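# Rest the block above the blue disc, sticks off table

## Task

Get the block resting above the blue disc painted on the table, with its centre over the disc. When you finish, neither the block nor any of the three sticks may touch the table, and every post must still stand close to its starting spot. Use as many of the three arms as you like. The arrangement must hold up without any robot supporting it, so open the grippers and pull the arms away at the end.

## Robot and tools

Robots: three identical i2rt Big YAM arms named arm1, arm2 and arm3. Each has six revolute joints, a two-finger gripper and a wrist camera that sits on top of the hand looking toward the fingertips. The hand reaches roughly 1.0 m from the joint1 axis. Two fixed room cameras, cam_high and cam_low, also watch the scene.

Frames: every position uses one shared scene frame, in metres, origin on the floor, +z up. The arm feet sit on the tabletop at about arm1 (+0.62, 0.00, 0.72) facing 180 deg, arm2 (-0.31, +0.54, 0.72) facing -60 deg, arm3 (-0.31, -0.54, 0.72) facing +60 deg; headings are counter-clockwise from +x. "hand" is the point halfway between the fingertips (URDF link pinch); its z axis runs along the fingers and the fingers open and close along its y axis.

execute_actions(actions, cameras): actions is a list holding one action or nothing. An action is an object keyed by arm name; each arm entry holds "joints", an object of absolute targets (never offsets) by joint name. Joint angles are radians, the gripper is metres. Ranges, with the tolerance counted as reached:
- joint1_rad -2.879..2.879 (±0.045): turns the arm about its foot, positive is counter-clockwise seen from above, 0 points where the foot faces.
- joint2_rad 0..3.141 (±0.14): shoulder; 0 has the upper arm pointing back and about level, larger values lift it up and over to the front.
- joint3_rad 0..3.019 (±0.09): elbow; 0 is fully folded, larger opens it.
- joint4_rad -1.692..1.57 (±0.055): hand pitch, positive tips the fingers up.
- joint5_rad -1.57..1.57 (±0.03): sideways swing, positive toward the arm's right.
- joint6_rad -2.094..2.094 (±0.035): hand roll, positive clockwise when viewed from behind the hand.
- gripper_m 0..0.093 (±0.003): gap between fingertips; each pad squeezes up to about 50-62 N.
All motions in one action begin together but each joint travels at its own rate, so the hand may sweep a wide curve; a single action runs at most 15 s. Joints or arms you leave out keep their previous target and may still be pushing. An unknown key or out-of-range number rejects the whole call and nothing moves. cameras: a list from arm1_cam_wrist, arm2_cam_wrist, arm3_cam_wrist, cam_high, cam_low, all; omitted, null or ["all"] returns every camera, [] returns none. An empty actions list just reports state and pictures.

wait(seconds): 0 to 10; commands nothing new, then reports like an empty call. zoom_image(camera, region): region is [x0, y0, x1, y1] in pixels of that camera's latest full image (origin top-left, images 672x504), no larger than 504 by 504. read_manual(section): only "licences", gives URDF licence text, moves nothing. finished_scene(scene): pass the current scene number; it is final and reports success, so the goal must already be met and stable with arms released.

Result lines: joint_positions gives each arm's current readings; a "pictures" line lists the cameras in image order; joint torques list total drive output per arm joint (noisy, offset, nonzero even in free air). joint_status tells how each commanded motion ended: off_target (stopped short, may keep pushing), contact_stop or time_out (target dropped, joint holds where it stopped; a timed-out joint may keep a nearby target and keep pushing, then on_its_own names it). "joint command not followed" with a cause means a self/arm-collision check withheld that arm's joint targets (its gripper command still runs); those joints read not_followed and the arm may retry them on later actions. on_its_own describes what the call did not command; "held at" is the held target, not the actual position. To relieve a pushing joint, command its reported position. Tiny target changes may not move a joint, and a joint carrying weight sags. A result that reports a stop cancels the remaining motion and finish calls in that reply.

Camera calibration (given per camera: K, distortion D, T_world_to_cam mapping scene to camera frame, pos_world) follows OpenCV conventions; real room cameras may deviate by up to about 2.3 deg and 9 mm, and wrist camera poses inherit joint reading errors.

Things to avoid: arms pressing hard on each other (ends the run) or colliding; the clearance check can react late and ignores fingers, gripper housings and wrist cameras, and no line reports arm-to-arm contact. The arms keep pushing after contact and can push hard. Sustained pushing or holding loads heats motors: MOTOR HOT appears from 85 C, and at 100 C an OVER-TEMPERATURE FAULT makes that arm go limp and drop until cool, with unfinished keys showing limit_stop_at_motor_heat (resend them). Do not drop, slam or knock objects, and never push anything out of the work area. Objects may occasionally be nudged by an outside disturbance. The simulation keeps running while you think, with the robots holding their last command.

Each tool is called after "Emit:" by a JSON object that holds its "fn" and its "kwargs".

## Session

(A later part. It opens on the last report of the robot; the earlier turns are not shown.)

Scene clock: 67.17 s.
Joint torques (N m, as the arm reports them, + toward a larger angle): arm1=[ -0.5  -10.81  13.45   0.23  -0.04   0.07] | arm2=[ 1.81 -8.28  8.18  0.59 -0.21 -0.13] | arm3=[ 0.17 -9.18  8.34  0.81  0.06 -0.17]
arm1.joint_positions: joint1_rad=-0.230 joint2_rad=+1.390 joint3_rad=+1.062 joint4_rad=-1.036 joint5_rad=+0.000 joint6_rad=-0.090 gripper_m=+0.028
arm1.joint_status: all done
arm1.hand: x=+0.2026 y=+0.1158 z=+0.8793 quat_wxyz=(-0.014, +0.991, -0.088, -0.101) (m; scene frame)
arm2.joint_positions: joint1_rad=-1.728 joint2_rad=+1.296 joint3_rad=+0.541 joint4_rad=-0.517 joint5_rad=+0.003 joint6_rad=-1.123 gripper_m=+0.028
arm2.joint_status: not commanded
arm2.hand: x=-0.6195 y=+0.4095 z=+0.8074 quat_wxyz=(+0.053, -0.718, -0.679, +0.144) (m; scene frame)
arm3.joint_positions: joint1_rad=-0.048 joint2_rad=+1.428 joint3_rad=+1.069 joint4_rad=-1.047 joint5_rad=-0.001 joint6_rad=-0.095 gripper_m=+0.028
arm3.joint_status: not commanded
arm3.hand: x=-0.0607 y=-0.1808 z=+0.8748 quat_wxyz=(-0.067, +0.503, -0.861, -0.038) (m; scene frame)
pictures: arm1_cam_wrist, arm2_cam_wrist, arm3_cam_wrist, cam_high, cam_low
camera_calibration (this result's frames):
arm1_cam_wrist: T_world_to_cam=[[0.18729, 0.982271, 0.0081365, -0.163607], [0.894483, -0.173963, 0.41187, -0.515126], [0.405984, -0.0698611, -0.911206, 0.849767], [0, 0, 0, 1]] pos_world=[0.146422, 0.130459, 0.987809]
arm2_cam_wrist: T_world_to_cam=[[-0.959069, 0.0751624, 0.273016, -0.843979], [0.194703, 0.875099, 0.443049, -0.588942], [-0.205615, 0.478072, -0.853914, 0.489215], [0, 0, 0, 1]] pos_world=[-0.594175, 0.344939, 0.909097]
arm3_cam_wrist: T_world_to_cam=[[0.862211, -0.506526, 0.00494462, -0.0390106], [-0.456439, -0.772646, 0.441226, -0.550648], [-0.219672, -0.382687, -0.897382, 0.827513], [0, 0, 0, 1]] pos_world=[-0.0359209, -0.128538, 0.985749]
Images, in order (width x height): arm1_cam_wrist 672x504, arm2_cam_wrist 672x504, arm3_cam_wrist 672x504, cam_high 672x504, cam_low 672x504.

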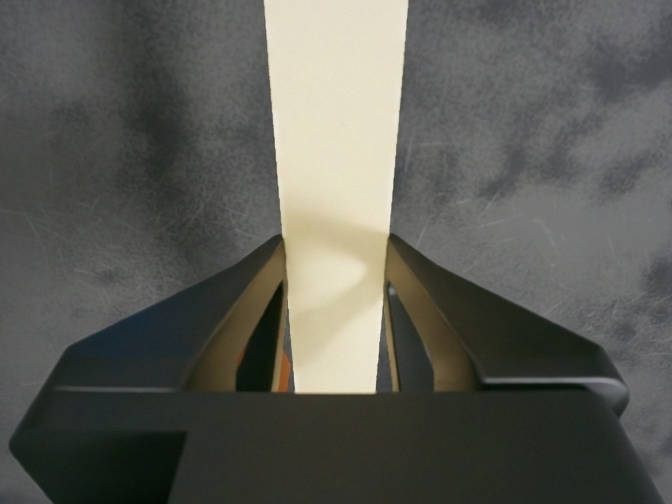

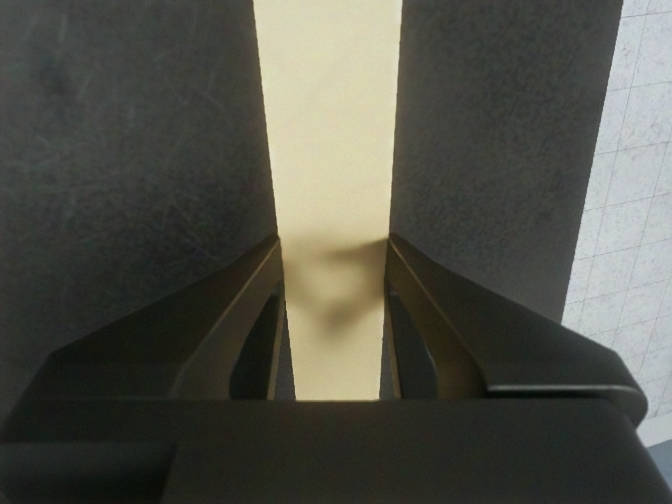

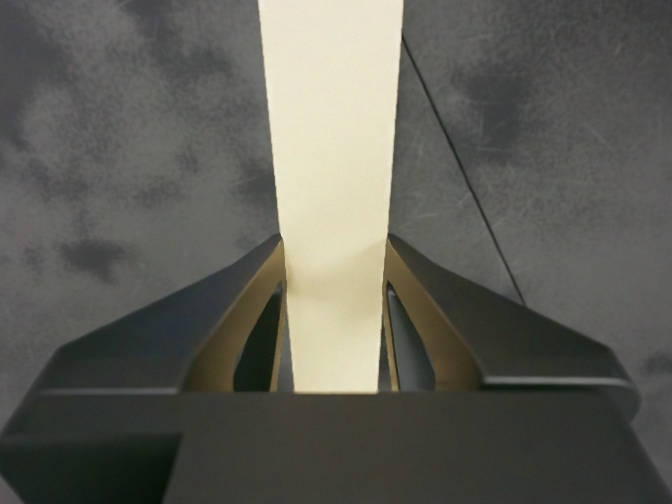

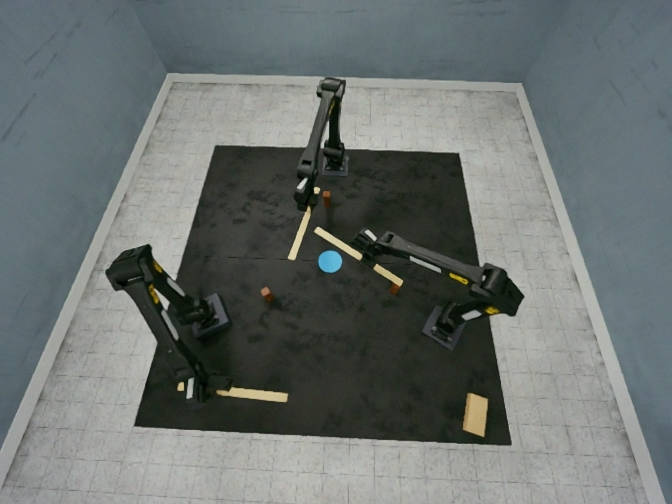

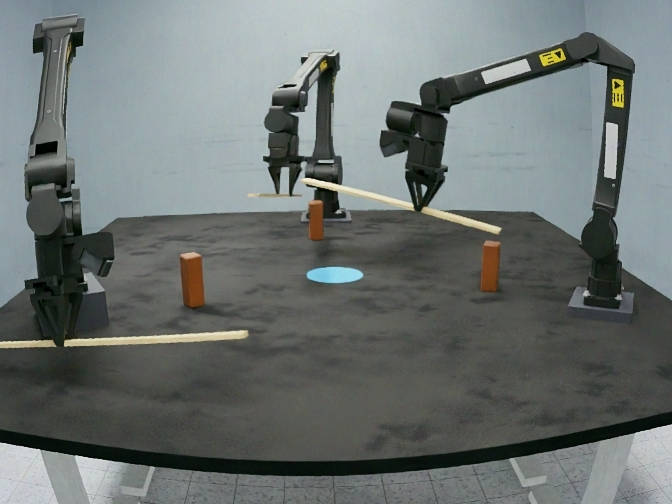

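Emit:
{"fn": "execute_actions", "kwargs": {"actions": [{"arm1": {"joints": {"joint1_rad": -0.045, "joint6_rad": -0.092}}}], "cameras": ["arm1_cam_wrist", "cam_high", "cam_low"]}}

Scene clock: 68.83 s.
Joint torques (N m, as the arm reports them, + toward a larger angle): arm1=[ -0.41 -10.83  13.44   0.23  -0.03  -0.04] | arm2=[ 1.86 -7.81  8.39  0.67 -0.21 -0.12] | arm3=[ 0.45 -9.51  8.32  0.79  0.05 -0.17]
arm1.joint_positions: joint1_rad=-0.036 joint2_rad=+1.390 joint3_rad=+1.062 joint4_rad=-1.036 joint5_rad=+0.000 joint6_rad=-0.090 gripper_m=+0.028
arm1.joint_status: all done
arm1.hand: x=+0.1884 y=+0.0331 z=+0.8800 quat_wxyz=(-0.004, +0.995, +0.008, -0.103) (m; scene frame)
arm2.joint_positions: joint1_rad=-1.728 joint2_rad=+1.296 joint3_rad=+0.541 joint4_rad=-0.517 joint5_rad=+0.003 joint6_rad=-1.123 gripper_m=+0.028
arm2.joint_status: not commanded
arm2.hand: x=-0.6195 y=+0.4095 z=+0.8074 quat_wxyz=(+0.053, -0.718, -0.679, +0.144) (m; scene frame)
arm3.joint_positions: joint1_rad=-0.048 joint2_rad=+1.428 joint3_rad=+1.069 joint4_rad=-1.047 joint5_rad=-0.001 joint6_rad=-0.095 gripper_m=+0.028
arm3.joint_status: not commanded
arm3.hand: x=-0.0607 y=-0.1808 z=+0.8748 quat_wxyz=(-0.067, +0.503, -0.861, -0.038) (m; scene frame)
pictures: arm1_cam_wrist, cam_high, cam_low
camera_calibration (this result's frames):
arm1_cam_wrist: T_world_to_cam=[[-0.0057422, 0.999951, 0.00802299, -0.0438448], [0.911914, 0.00194404, 0.410376, -0.524845], [0.41034, 0.00967274, -0.911881, 0.847557], [0, 0, 0, 1]] pos_world=[0.130575, 0.0366648, 0.988607]
Images, in order (width x height): arm1_cam_wrist 672x504, cam_high 672x504, cam_low 672x504.

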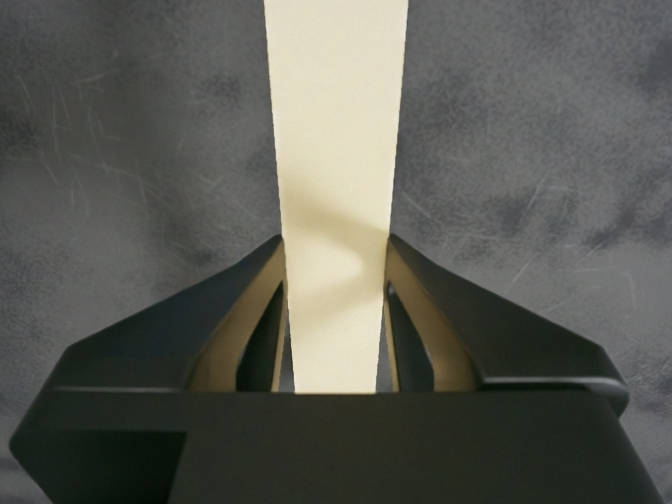

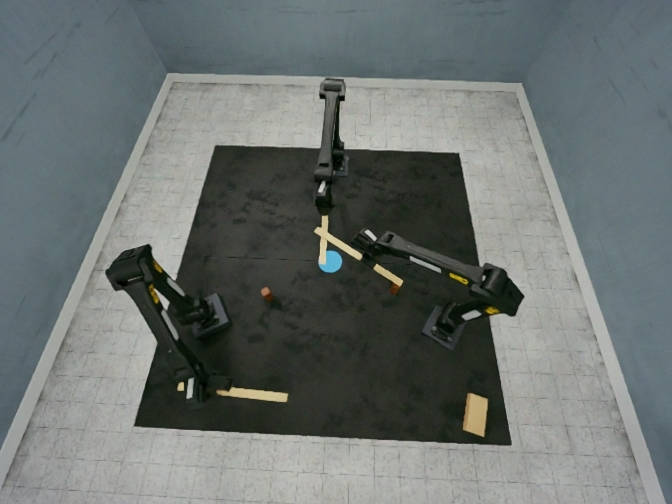

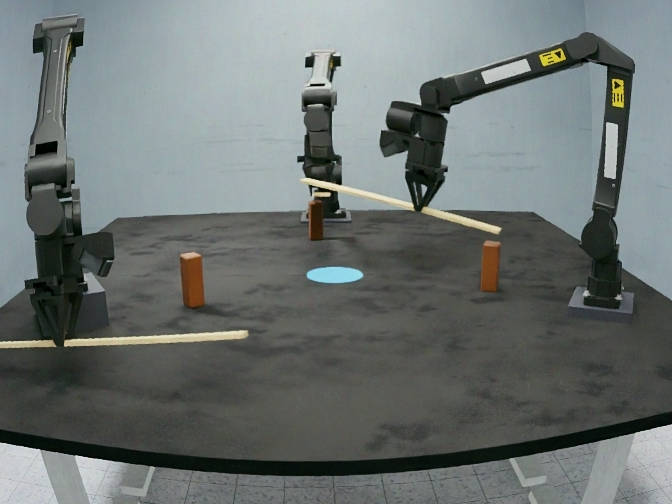

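Emit:
{"fn": "zoom_image", "kwargs": {"camera": "cam_low", "region": [270, 160, 390, 250]}}

Emit:
{"fn": "zoom_image", "kwargs": {"camera": "cam_high", "region": [250, 180, 420, 310]}}

Region (270, 160, 390, 250) of cam_low's 672x504 image, scaled by 4.200, with more detail than that image has; it fills the top 378 rows of this view, and the rest is white.

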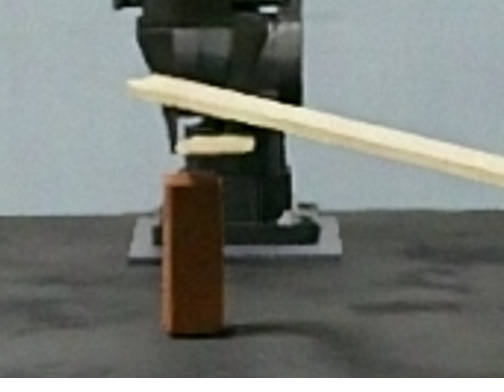

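Region (250, 180, 420, 310) of cam_high's 672x504 image, scaled by 2.965, with more detail than that image has; it fills the top 385 rows of this view, and the rest is white.

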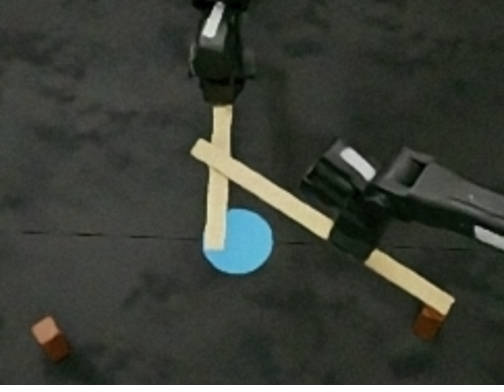

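Emit:
{"fn": "execute_actions", "kwargs": {"actions": [{"arm3": {"joints": {"joint4_rad": -0.965}}, "arm2": {"joints": {"joint1_rad": -0.6, "joint3_rad": 1.055, "joint4_rad": -0.915, "joint6_rad": -0.075}}}], "cameras": ["cam_high", "cam_low"]}}

Scene clock: 80.23 s.
Joint torques (N m, as the arm reports them, + toward a larger angle): arm1=[ -0.45 -10.83  13.47   0.23  -0.03  -0.04] | arm2=[  1.56 -11.2   12.28   0.24  -0.02   0.06] | arm3=[ 0.32 -9.5   8.41  1.3   0.07 -0.17]
arm1.joint_positions: joint1_rad=-0.036 joint2_rad=+1.390 joint3_rad=+1.062 joint4_rad=-1.036 joint5_rad=+0.000 joint6_rad=-0.090 gripper_m=+0.028
arm1.joint_status: not commanded
arm1.hand: x=+0.1884 y=+0.0331 z=+0.8800 quat_wxyz=(-0.004, +0.995, +0.008, -0.103) (m; scene frame)
arm2.joint_positions: joint1_rad=-0.598 joint2_rad=+1.300 joint3_rad=+1.027 joint4_rad=-0.904 joint5_rad=-0.001 joint6_rad=-0.085 gripper_m=+0.028
arm2.joint_status: all done
arm2.hand: x=-0.3301 y=+0.0910 z=+0.9752 quat_wxyz=(-0.130, -0.679, -0.706, +0.152) (m; scene frame)
arm3.joint_positions: joint1_rad=-0.048 joint2_rad=+1.428 joint3_rad=+1.069 joint4_rad=-0.980 joint5_rad=-0.001 joint6_rad=-0.095 gripper_m=+0.028
arm3.joint_status: all done
arm3.hand: x=-0.0515 y=-0.1676 z=+0.8779 quat_wxyz=(-0.097, +0.501, -0.858, -0.052) (m; scene frame)
pictures: cam_high, cam_low
Images, in order (width x height): cam_high 672x504, cam_low 672x504.

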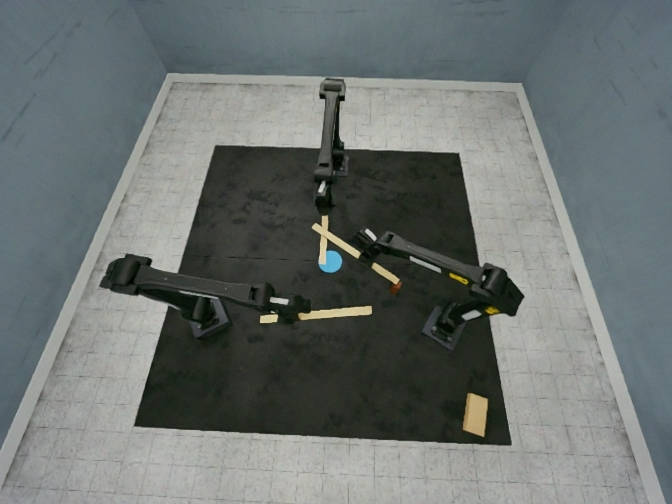

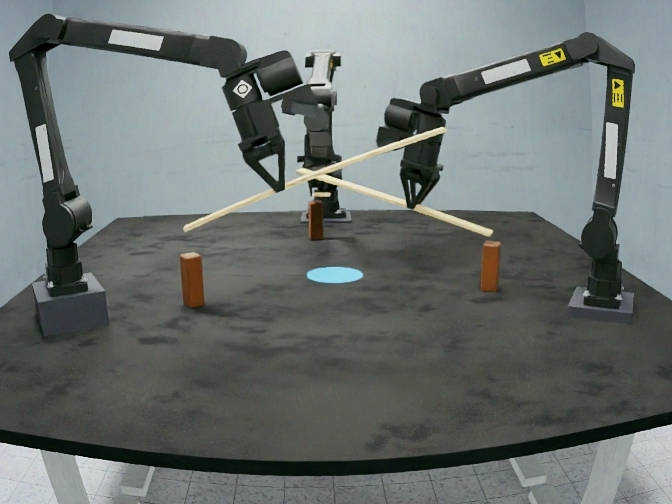

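Emit:
{"fn": "execute_actions", "kwargs": {"actions": [{"arm3": {"joints": {"joint3_rad": 1.022}}, "arm2": {"joints": {"joint2_rad": 1.56, "joint4_rad": -0.93}}}], "cameras": ["cam_high", "cam_low"]}}

Scene clock: 82.33 s.
Joint torques (N m, as the arm reports them, + toward a larger angle): arm1=[ -0.55 -10.9   13.4    0.28  -0.03  -0.04] | arm2=[  1.49 -15.76  10.82  -0.12  -0.02   0.03] | arm3=[ 0.55 -9.36  7.74  1.02  0.07 -0.19]
arm1.joint_positions: joint1_rad=-0.036 joint2_rad=+1.390 joint3_rad=+1.062 joint4_rad=-1.037 joint5_rad=+0.000 joint6_rad=-0.090 gripper_m=+0.028
arm1.joint_status: not commanded
arm1.hand: x=+0.1886 y=+0.0331 z=+0.8800 quat_wxyz=(-0.004, +0.995, +0.008, -0.103) (m; scene frame)
arm2.joint_positions: joint1_rad=-0.598 joint2_rad=+1.571 joint3_rad=+1.027 joint4_rad=-0.921 joint5_rad=-0.001 joint6_rad=-0.084 gripper_m=+0.028
arm2.joint_status: all done
arm2.hand: x=-0.3306 y=+0.0955 z=+0.8589 quat_wxyz=(-0.036, -0.693, -0.719, +0.045) (m; scene frame)
arm3.joint_positions: joint1_rad=-0.048 joint2_rad=+1.428 joint3_rad=+1.015 joint4_rad=-0.975 joint5_rad=-0.001 joint6_rad=-0.095 gripper_m=+0.028
arm3.joint_status: all done
arm3.hand: x=-0.0630 y=-0.1837 z=+0.8566 quat_wxyz=(-0.075, +0.503, -0.860, -0.042) (m; scene frame)
pictures: cam_high, cam_low
Images, in order (width x height): cam_high 672x504, cam_low 672x504.

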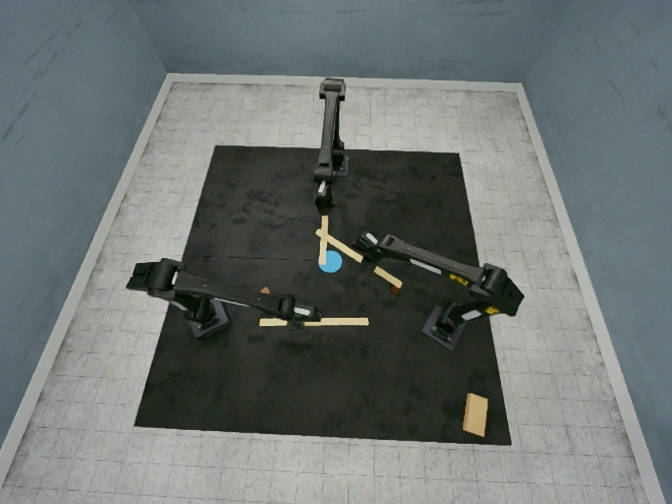

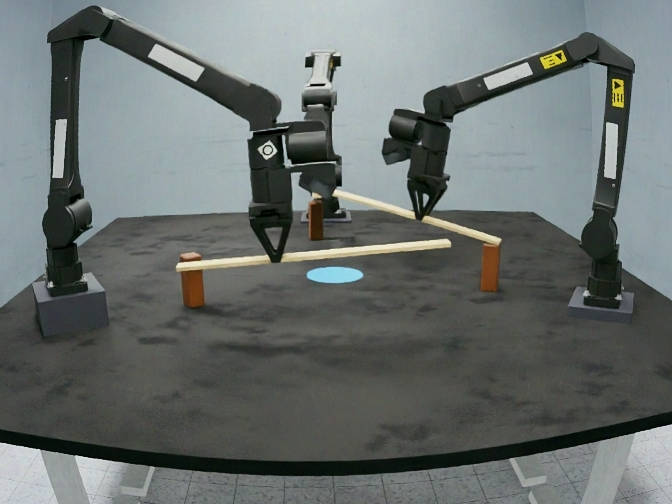

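Emit:
{"fn": "zoom_image", "kwargs": {"camera": "cam_low", "region": [400, 200, 520, 290]}}

Emit:
{"fn": "zoom_image", "kwargs": {"camera": "cam_low", "region": [280, 160, 400, 250]}}

Region (400, 200, 520, 290) of cam_low's 672x504 image, scaled by 4.200, with more detail than that image has; it fills the top 378 rows of this view, and the rest is white.

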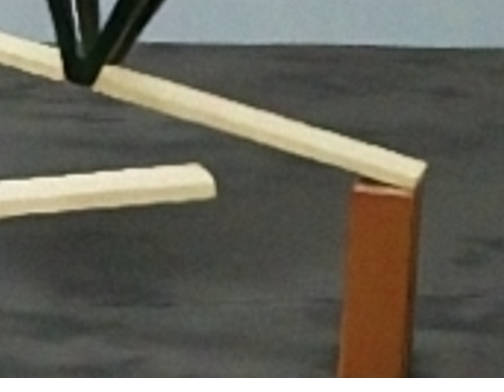

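Region (280, 160, 400, 250) of cam_low's 672x504 image, scaled by 4.200, with more detail than that image has; it fills the top 378 rows of this view, and the rest is white.

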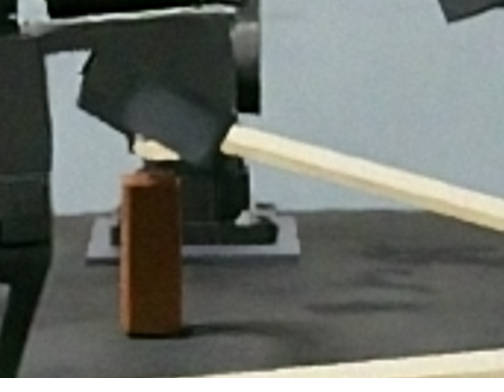

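Emit:
{"fn": "zoom_image", "kwargs": {"camera": "cam_low", "region": [160, 230, 300, 320]}}

Region (160, 230, 300, 320) of cam_low's 672x504 image, scaled by 3.600, with more detail than that image has; it fills the top 324 rows of this view, and the rest is white.

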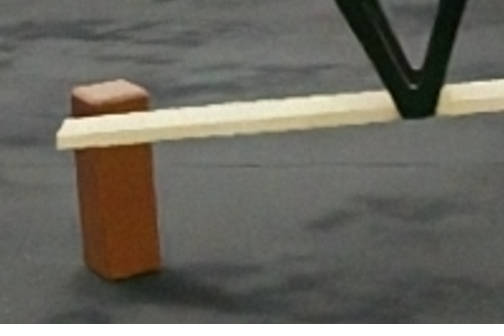

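Emit:
{"fn": "execute_actions", "kwargs": {"actions": [{"arm3": {"joints": {"gripper_m": 0.06}}, "arm2": {"joints": {"joint2_rad": 1.518, "joint3_rad": 0.998, "joint4_rad": -0.871}}}], "cameras": ["arm3_cam_wrist", "cam_high", "cam_low"]}}

Scene clock: 86.83 s.
Joint torques (N m, as the arm reports them, + toward a larger angle): arm1=[ -0.48 -10.72  13.52   0.34  -0.04  -0.04] | arm2=[  1.36 -13.86   8.36   0.9   -0.01   0.04] | arm3=[ 0.48 -9.22  7.71  1.04  0.04 -0.15]
arm1.joint_positions: joint1_rad=-0.036 joint2_rad=+1.390 joint3_rad=+1.062 joint4_rad=-1.038 joint5_rad=+0.000 joint6_rad=-0.090 gripper_m=+0.028
arm1.joint_status: not commanded
arm1.hand: x=+0.1889 y=+0.0331 z=+0.8799 quat_wxyz=(-0.004, +0.995, +0.008, -0.102) (m; scene frame)
arm2.joint_positions: joint1_rad=-0.598 joint2_rad=+1.522 joint3_rad=+0.999 joint4_rad=-0.887 joint5_rad=-0.001 joint6_rad=-0.084 gripper_m=+0.028
arm2.joint_status: all done
arm2.hand: x=-0.3305 y=+0.0967 z=+0.8703 quat_wxyz=(-0.054, -0.691, -0.718, +0.065) (m; scene frame)
arm3.joint_positions: joint1_rad=-0.048 joint2_rad=+1.428 joint3_rad=+1.015 joint4_rad=-0.975 joint5_rad=-0.001 joint6_rad=-0.095 gripper_m=+0.060
arm3.joint_status: all done
arm3.hand: x=-0.0630 y=-0.1837 z=+0.8566 quat_wxyz=(-0.075, +0.503, -0.860, -0.042) (m; scene frame)
pictures: arm3_cam_wrist, cam_high, cam_low
camera_calibration (this result's frames):
arm3_cam_wrist: T_world_to_cam=[[0.862242, -0.506458, 0.00633009, -0.039604], [-0.460663, -0.778959, 0.425455, -0.533796], [-0.210544, -0.369761, -0.904958, 0.818964], [0, 0, 0, 1]] pos_world=[-0.0393242, -0.133042, 0.968485]
Images, in order (width x height): arm3_cam_wrist 672x504, cam_high 672x504, cam_low 672x504.

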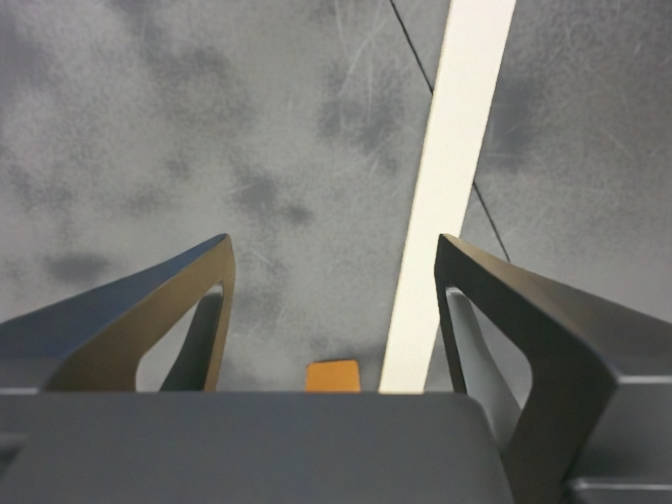

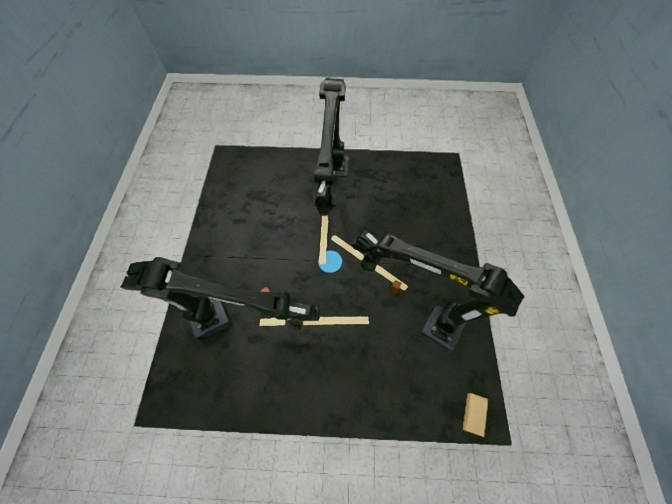

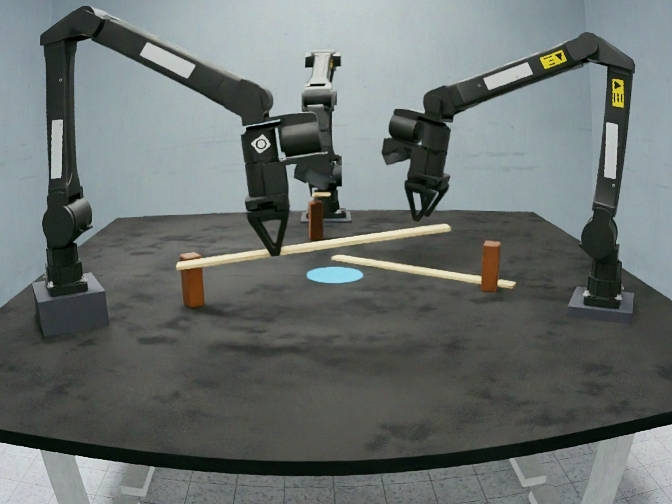

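Emit:
{"fn": "zoom_image", "kwargs": {"camera": "arm3_cam_wrist", "region": [280, 0, 560, 400]}}

Emit:
{"fn": "zoom_image", "kwargs": {"camera": "cam_high", "region": [300, 210, 440, 320]}}

Emit:
{"fn": "zoom_image", "kwargs": {"camera": "cam_low", "region": [300, 220, 540, 310]}}

Region (280, 0, 560, 400) of arm3_cam_wrist's 672x504 image, scaled by 1.260, with more detail than that image has; it fills the left 353 columns of this view, and the rest is white.

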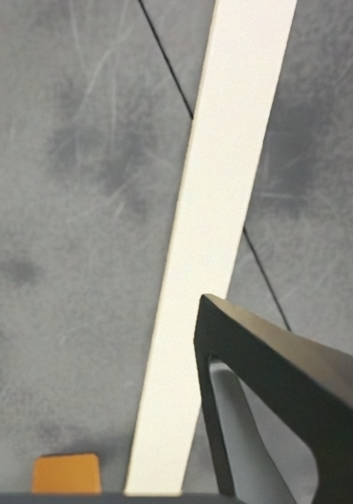

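Region (300, 210, 440, 320) of cam_high's 672x504 image, scaled by 3.600, with more detail than that image has; it fills the top 396 rows of this view, and the rest is white.

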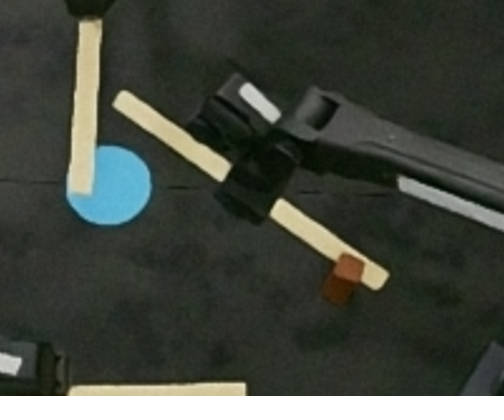

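Region (300, 220, 540, 310) of cam_low's 672x504 image, scaled by 2.100, with more detail than that image has; it fills the top 189 rows of this view, and the rest is white.

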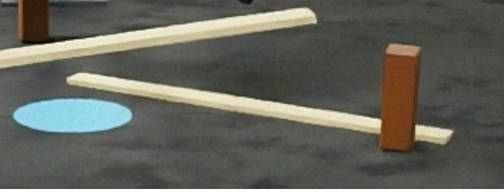

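Emit:
{"fn": "zoom_image", "kwargs": {"camera": "cam_low", "region": [160, 230, 300, 320]}}

Emit:
{"fn": "zoom_image", "kwargs": {"camera": "cam_low", "region": [400, 200, 520, 300]}}

Emit:
{"fn": "zoom_image", "kwargs": {"camera": "cam_low", "region": [270, 160, 390, 250]}}

Region (160, 230, 300, 320) of cam_low's 672x504 image, scaled by 3.600, with more detail than that image has; it fills the top 324 rows of this view, and the rest is white.

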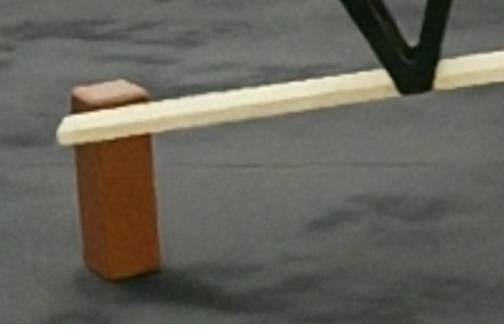

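Region (400, 200, 520, 300) of cam_low's 672x504 image, scaled by 4.200, with more detail than that image has.

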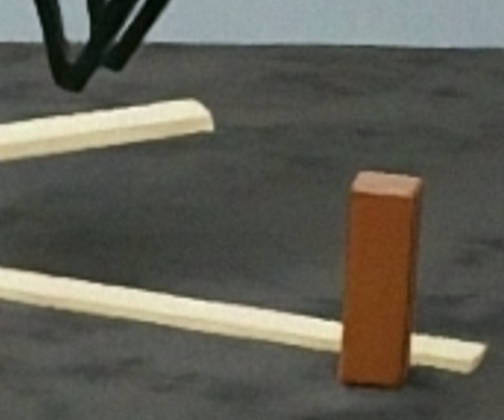

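Region (270, 160, 390, 250) of cam_low's 672x504 image, scaled by 4.200, with more detail than that image has; it fills the top 378 rows of this view, and the rest is white.

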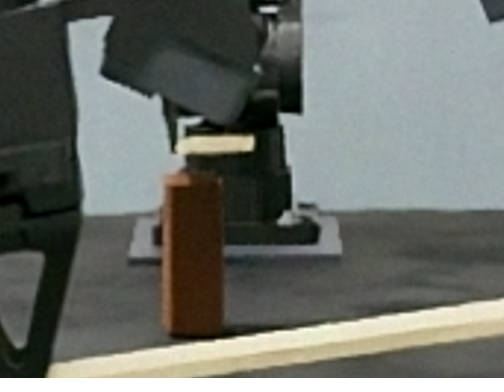

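Emit:
{"fn": "execute_actions", "kwargs": {"actions": [{"arm1": {"joints": {"joint1_rad": -0.062, "joint4_rad": -0.998, "joint6_rad": -0.058}}, "arm2": {"joints": {"joint2_rad": 1.507, "joint4_rad": -0.826, "joint6_rad": -0.04}}, "arm3": {"joints": {"joint1_rad": -0.232, "joint2_rad": 1.535, "joint3_rad": 0.825, "joint4_rad": -0.84, "joint6_rad": -0.188, "gripper_m": 0.06}}}], "cameras": ["arm3_cam_wrist", "cam_high", "cam_low"]}}

Scene clock: 100.13 s.
Joint torques (N m, as the arm reports them, + toward a larger angle): arm1=[ -0.77 -10.82  13.51   1.52  -0.04   0.1 ] | arm2=[  1.5  -14.86   8.49   1.08  -0.01   0.03] | arm3=[ 0.29 -9.65  6.75  0.59  0.01 -0.18]
arm1.joint_positions: joint1_rad=-0.049 joint2_rad=+1.390 joint3_rad=+1.062 joint4_rad=-1.016 joint5_rad=+0.000 joint6_rad=-0.068 gripper_m=+0.028
arm1.joint_status: all done
arm1.hand: x=+0.1842 y=+0.0395 z=+0.8810 quat_wxyz=(-0.005, +0.994, -0.010, -0.113) (m; scene frame)
arm2.joint_positions: joint1_rad=-0.598 joint2_rad=+1.520 joint3_rad=+0.999 joint4_rad=-0.842 joint5_rad=-0.001 joint6_rad=-0.049 gripper_m=+0.028
arm2.joint_status: all done
arm2.hand: x=-0.3309 y=+0.0858 z=+0.8734 quat_wxyz=(-0.071, -0.702, -0.704, +0.082) (m; scene frame)
arm3.joint_positions: joint1_rad=-0.240 joint2_rad=+1.547 joint3_rad=+0.810 joint4_rad=-0.849 joint5_rad=+0.000 joint6_rad=-0.174 gripper_m=+0.060
arm3.joint_status: all done
arm3.hand: x=-0.0523 y=-0.2862 z=+0.7447 quat_wxyz=(+0.015, +0.456, -0.890, +0.000) (m; scene frame)
pictures: arm3_cam_wrist, cam_high, cam_low
camera_calibration (this result's frames):
arm3_cam_wrist: T_world_to_cam=[[0.801143, -0.598422, -0.00778827, -0.118994], [-0.476677, -0.645917, 0.596297, -0.651078], [-0.361868, -0.474007, -0.802726, 0.568217], [0, 0, 0, 1]] pos_world=[-0.00940317, -0.222412, 0.843431]
Images, in order (width x height): arm3_cam_wrist 672x504, cam_high 672x504, cam_low 672x504.

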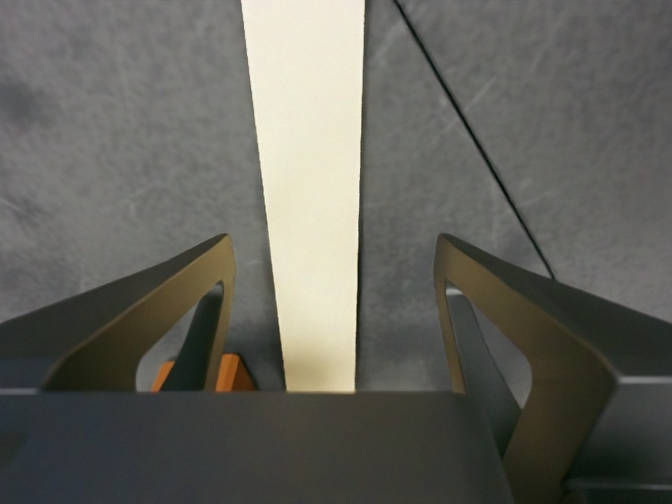

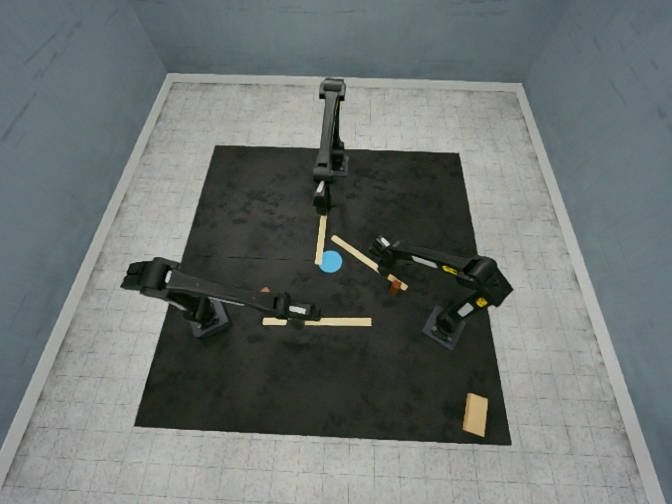

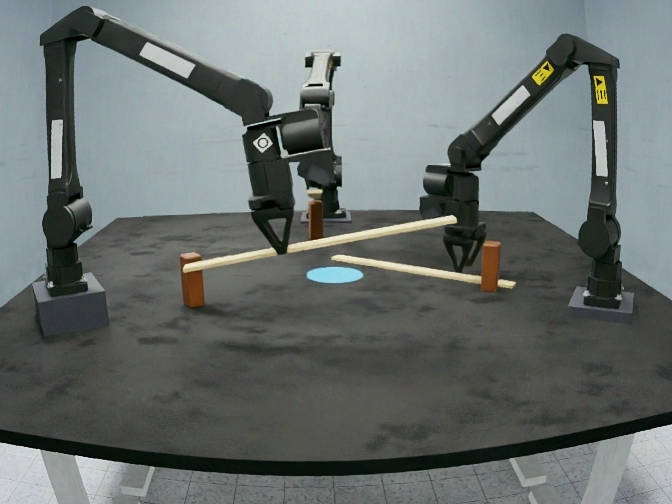

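Emit:
{"fn": "execute_actions", "kwargs": {"actions": [{"arm2": {"joints": {"joint2_rad": 1.495}}, "arm3": {"joints": {"joint1_rad": -0.212, "joint2_rad": 1.605, "joint4_rad": -0.778}}}], "cameras": ["arm3_cam_wrist", "cam_low"]}}

Scene clock: 101.40 s.
Joint torques (N m, as the arm reports them, + toward a larger angle): arm1=[ -0.74 -10.82  13.51   1.53  -0.04   0.09] | arm2=[  1.7  -14.19   8.79   1.09  -0.05   0.04] | arm3=[ 0.04 -8.5   6.52  0.75 -0.01 -0.17]
arm1.joint_positions: joint1_rad=-0.049 joint2_rad=+1.390 joint3_rad=+1.062 joint4_rad=-1.016 joint5_rad=+0.000 joint6_rad=-0.068 gripper_m=+0.028
arm1.joint_status: not commanded
arm1.hand: x=+0.1842 y=+0.0395 z=+0.8810 quat_wxyz=(-0.005, +0.994, -0.010, -0.113) (m; scene frame)
arm2.joint_positions: joint1_rad=-0.598 joint2_rad=+1.505 joint3_rad=+0.999 joint4_rad=-0.842 joint5_rad=-0.001 joint6_rad=-0.049 gripper_m=+0.028
arm2.joint_status: all done
arm2.hand: x=-0.3309 y=+0.0852 z=+0.8800 quat_wxyz=(-0.076, -0.701, -0.703, +0.087) (m; scene frame)
arm3.joint_positions: joint1_rad=-0.217 joint2_rad=+1.595 joint3_rad=+0.810 joint4_rad=-0.788 joint5_rad=+0.000 joint6_rad=-0.174 gripper_m=+0.060
arm3.joint_status: all done
arm3.hand: x=-0.0522 y=-0.2743 z=+0.7281 quat_wxyz=(+0.009, +0.466, -0.885, -0.002) (m; scene frame)
pictures: arm3_cam_wrist, cam_low
camera_calibration (this result's frames):
arm3_cam_wrist: T_world_to_cam=[[0.814619, -0.579965, -0.00603419, -0.107607], [-0.467177, -0.662291, 0.585761, -0.629722], [-0.343717, -0.474353, -0.810461, 0.567055], [0, 0, 0, 1]] pos_world=[-0.0116263, -0.210484, 0.827793]
Images, in order (width x height): arm3_cam_wrist 672x504, cam_low 672x504.

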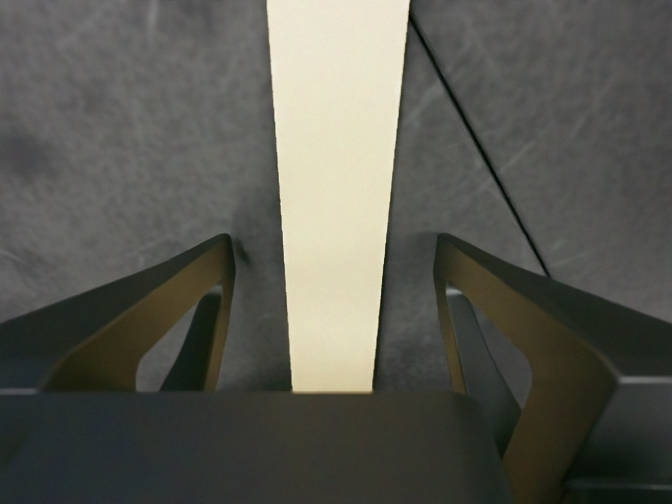

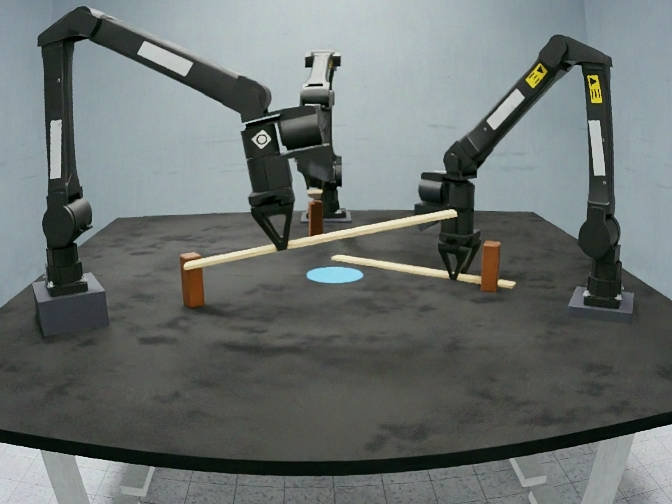

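Emit:
{"fn": "execute_actions", "kwargs": {"actions": [{"arm3": {"joints": {"gripper_m": 0.012}}}], "cameras": ["arm3_cam_wrist", "cam_low", "cam_high"]}}

Emit:
{"fn": "zoom_image", "kwargs": {"camera": "cam_low", "region": [270, 160, 390, 250]}}

Emit:
{"fn": "zoom_image", "kwargs": {"camera": "cam_low", "region": [160, 230, 300, 320]}}

Emit:
{"fn": "zoom_image", "kwargs": {"camera": "cam_low", "region": [400, 200, 520, 300]}}

Scene clock: 102.23 s.
Joint torques (N m, as the arm reports them, + toward a larger angle): arm1=[ -0.69 -10.83  13.5    1.52  -0.04   0.09] | arm2=[  2.05 -14.13   8.65   0.97   0.     0.04] | arm3=[-0.27 -8.54  6.48  0.7   0.02 -0.15]
arm1.joint_positions: joint1_rad=-0.049 joint2_rad=+1.390 joint3_rad=+1.062 joint4_rad=-1.016 joint5_rad=+0.000 joint6_rad=-0.068 gripper_m=+0.028
arm1.joint_status: not commanded
arm1.hand: x=+0.1842 y=+0.0395 z=+0.8810 quat_wxyz=(-0.005, +0.994, -0.010, -0.113) (m; scene frame)
arm2.joint_positions: joint1_rad=-0.598 joint2_rad=+1.505 joint3_rad=+0.999 joint4_rad=-0.842 joint5_rad=-0.001 joint6_rad=-0.049 gripper_m=+0.028
arm2.joint_status: not commanded
arm2.hand: x=-0.3309 y=+0.0852 z=+0.8800 quat_wxyz=(-0.076, -0.701, -0.703, +0.087) (m; scene frame)
arm3.joint_positions: joint1_rad=-0.217 joint2_rad=+1.595 joint3_rad=+0.810 joint4_rad=-0.788 joint5_rad=+0.000 joint6_rad=-0.174 gripper_m=+0.027
arm3.joint_status: gripper_m off_target (ended at +0.027, target +0.012)
arm3.hand: x=-0.0522 y=-0.2743 z=+0.7281 quat_wxyz=(+0.009, +0.466, -0.885, -0.002) (m; scene frame)
pictures: arm3_cam_wrist, cam_high, cam_low
camera_calibration (this result's frames):
arm3_cam_wrist: T_world_to_cam=[[0.81484, -0.579654, -0.00603959, -0.107507], [-0.466923, -0.662473, 0.585757, -0.629756], [-0.343538, -0.474478, -0.810464, 0.567031], [0, 0, 0, 1]] pos_world=[-0.0116504, -0.210469, 0.827793]
Images, in order (width x height): arm3_cam_wrist 672x504, cam_high 672x504, cam_low 672x504.

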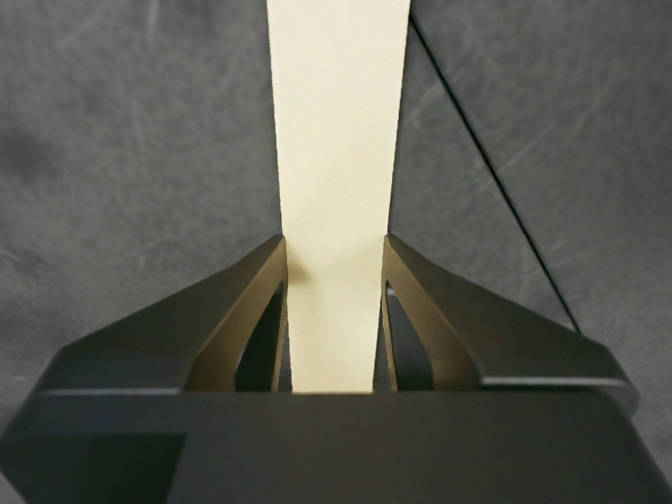

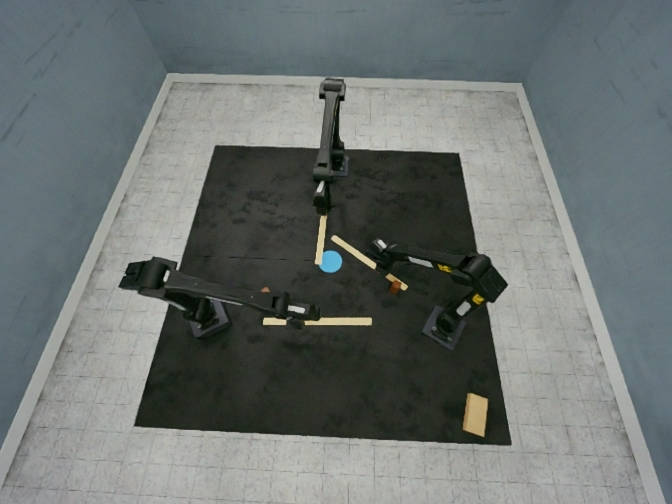

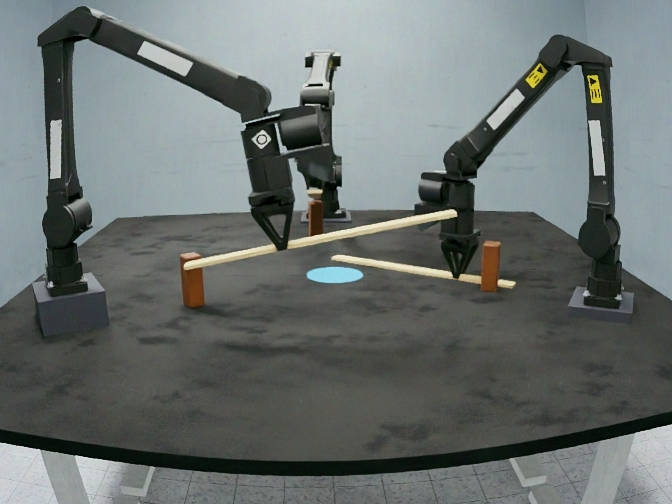

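Region (270, 160, 390, 250) of cam_low's 672x504 image, scaled by 4.200, with more detail than that image has; it fills the top 378 rows of this view, and the rest is white.

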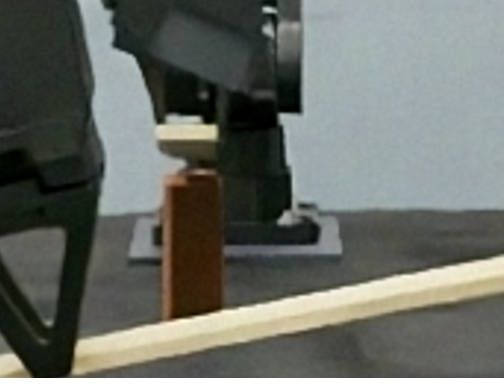

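Region (160, 230, 300, 320) of cam_low's 672x504 image, scaled by 3.600, with more detail than that image has; it fills the top 324 rows of this view, and the rest is white.

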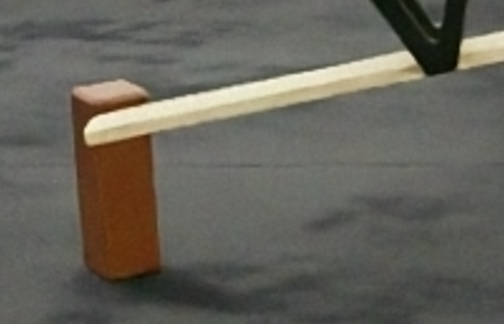

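Region (400, 200, 520, 300) of cam_low's 672x504 image, scaled by 4.200, with more detail than that image has.

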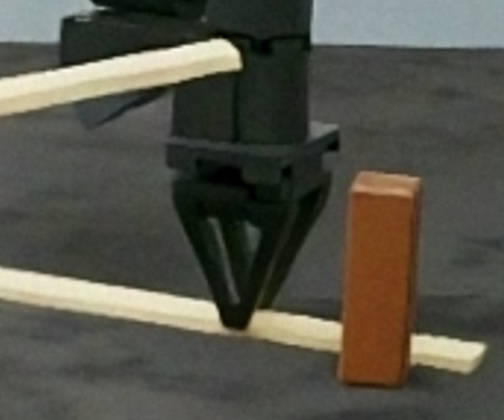

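Emit:
{"fn": "execute_actions", "kwargs": {"actions": [{"arm3": {"joints": {"joint1_rad": -0.262, "joint2_rad": 1.212, "joint3_rad": 0.91, "joint4_rad": -1.04}}}], "cameras": ["arm3_cam_wrist", "cam_low", "cam_high"]}}

Scene clock: 106.23 s.
Joint torques (N m, as the arm reports them, + toward a larger angle): arm1=[ -0.78 -10.87  13.51   1.52  -0.04   0.09] | arm2=[  1.97 -14.27   8.68   1.09  -0.02   0.07] | arm3=[-0.52 -4.9  10.63  0.42  0.01 -0.14]
arm1.joint_positions: joint1_rad=-0.049 joint2_rad=+1.390 joint3_rad=+1.062 joint4_rad=-1.016 joint5_rad=+0.000 joint6_rad=-0.068 gripper_m=+0.028
arm1.joint_status: not commanded
arm1.hand: x=+0.1842 y=+0.0395 z=+0.8810 quat_wxyz=(-0.005, +0.994, -0.010, -0.113) (m; scene frame)
arm2.joint_positions: joint1_rad=-0.598 joint2_rad=+1.505 joint3_rad=+0.999 joint4_rad=-0.842 joint5_rad=-0.001 joint6_rad=-0.049 gripper_m=+0.028
arm2.joint_status: not commanded
arm2.hand: x=-0.3309 y=+0.0852 z=+0.8800 quat_wxyz=(-0.076, -0.701, -0.703, +0.087) (m; scene frame)
arm3.joint_positions: joint1_rad=-0.261 joint2_rad=+1.203 joint3_rad=+0.867 joint4_rad=-1.035 joint5_rad=+0.000 joint6_rad=-0.176 gripper_m=+0.027
arm3.joint_status: all done
arm3.hand: x=-0.0456 y=-0.2921 z=+0.8781 quat_wxyz=(-0.088, +0.445, -0.891, -0.031) (m; scene frame)
pictures: arm3_cam_wrist, cam_high, cam_low
camera_calibration (this result's frames):
arm3_cam_wrist: T_world_to_cam=[[0.786908, -0.616513, 0.0262331, -0.162657], [-0.570265, -0.710322, 0.412603, -0.592966], [-0.235741, -0.33964, -0.910533, 0.814569], [0, 0, 0, 1]] pos_world=[-0.0181248, -0.244817, 0.990618]
Images, in order (width x height): arm3_cam_wrist 672x504, cam_high 672x504, cam_low 672x504.

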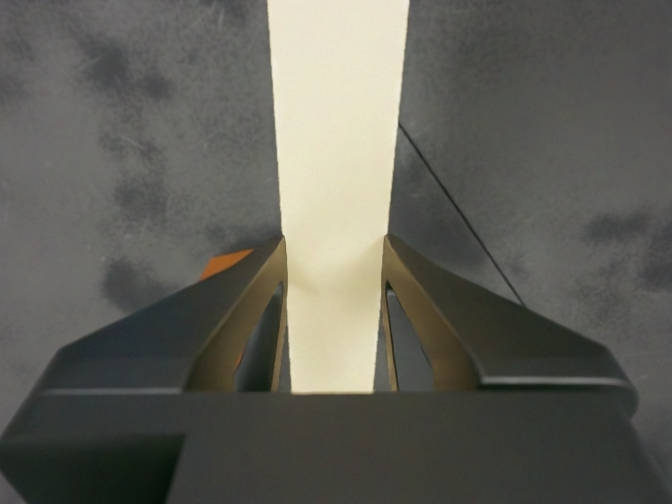

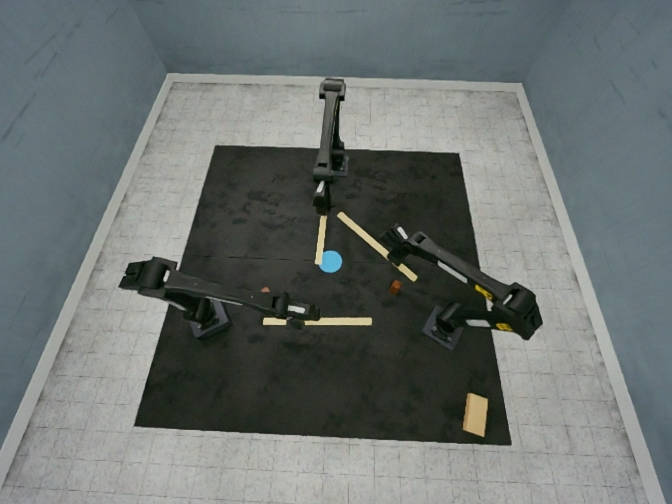

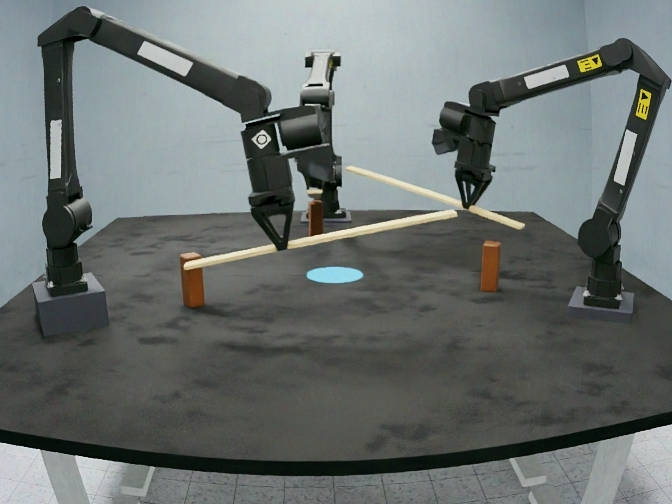

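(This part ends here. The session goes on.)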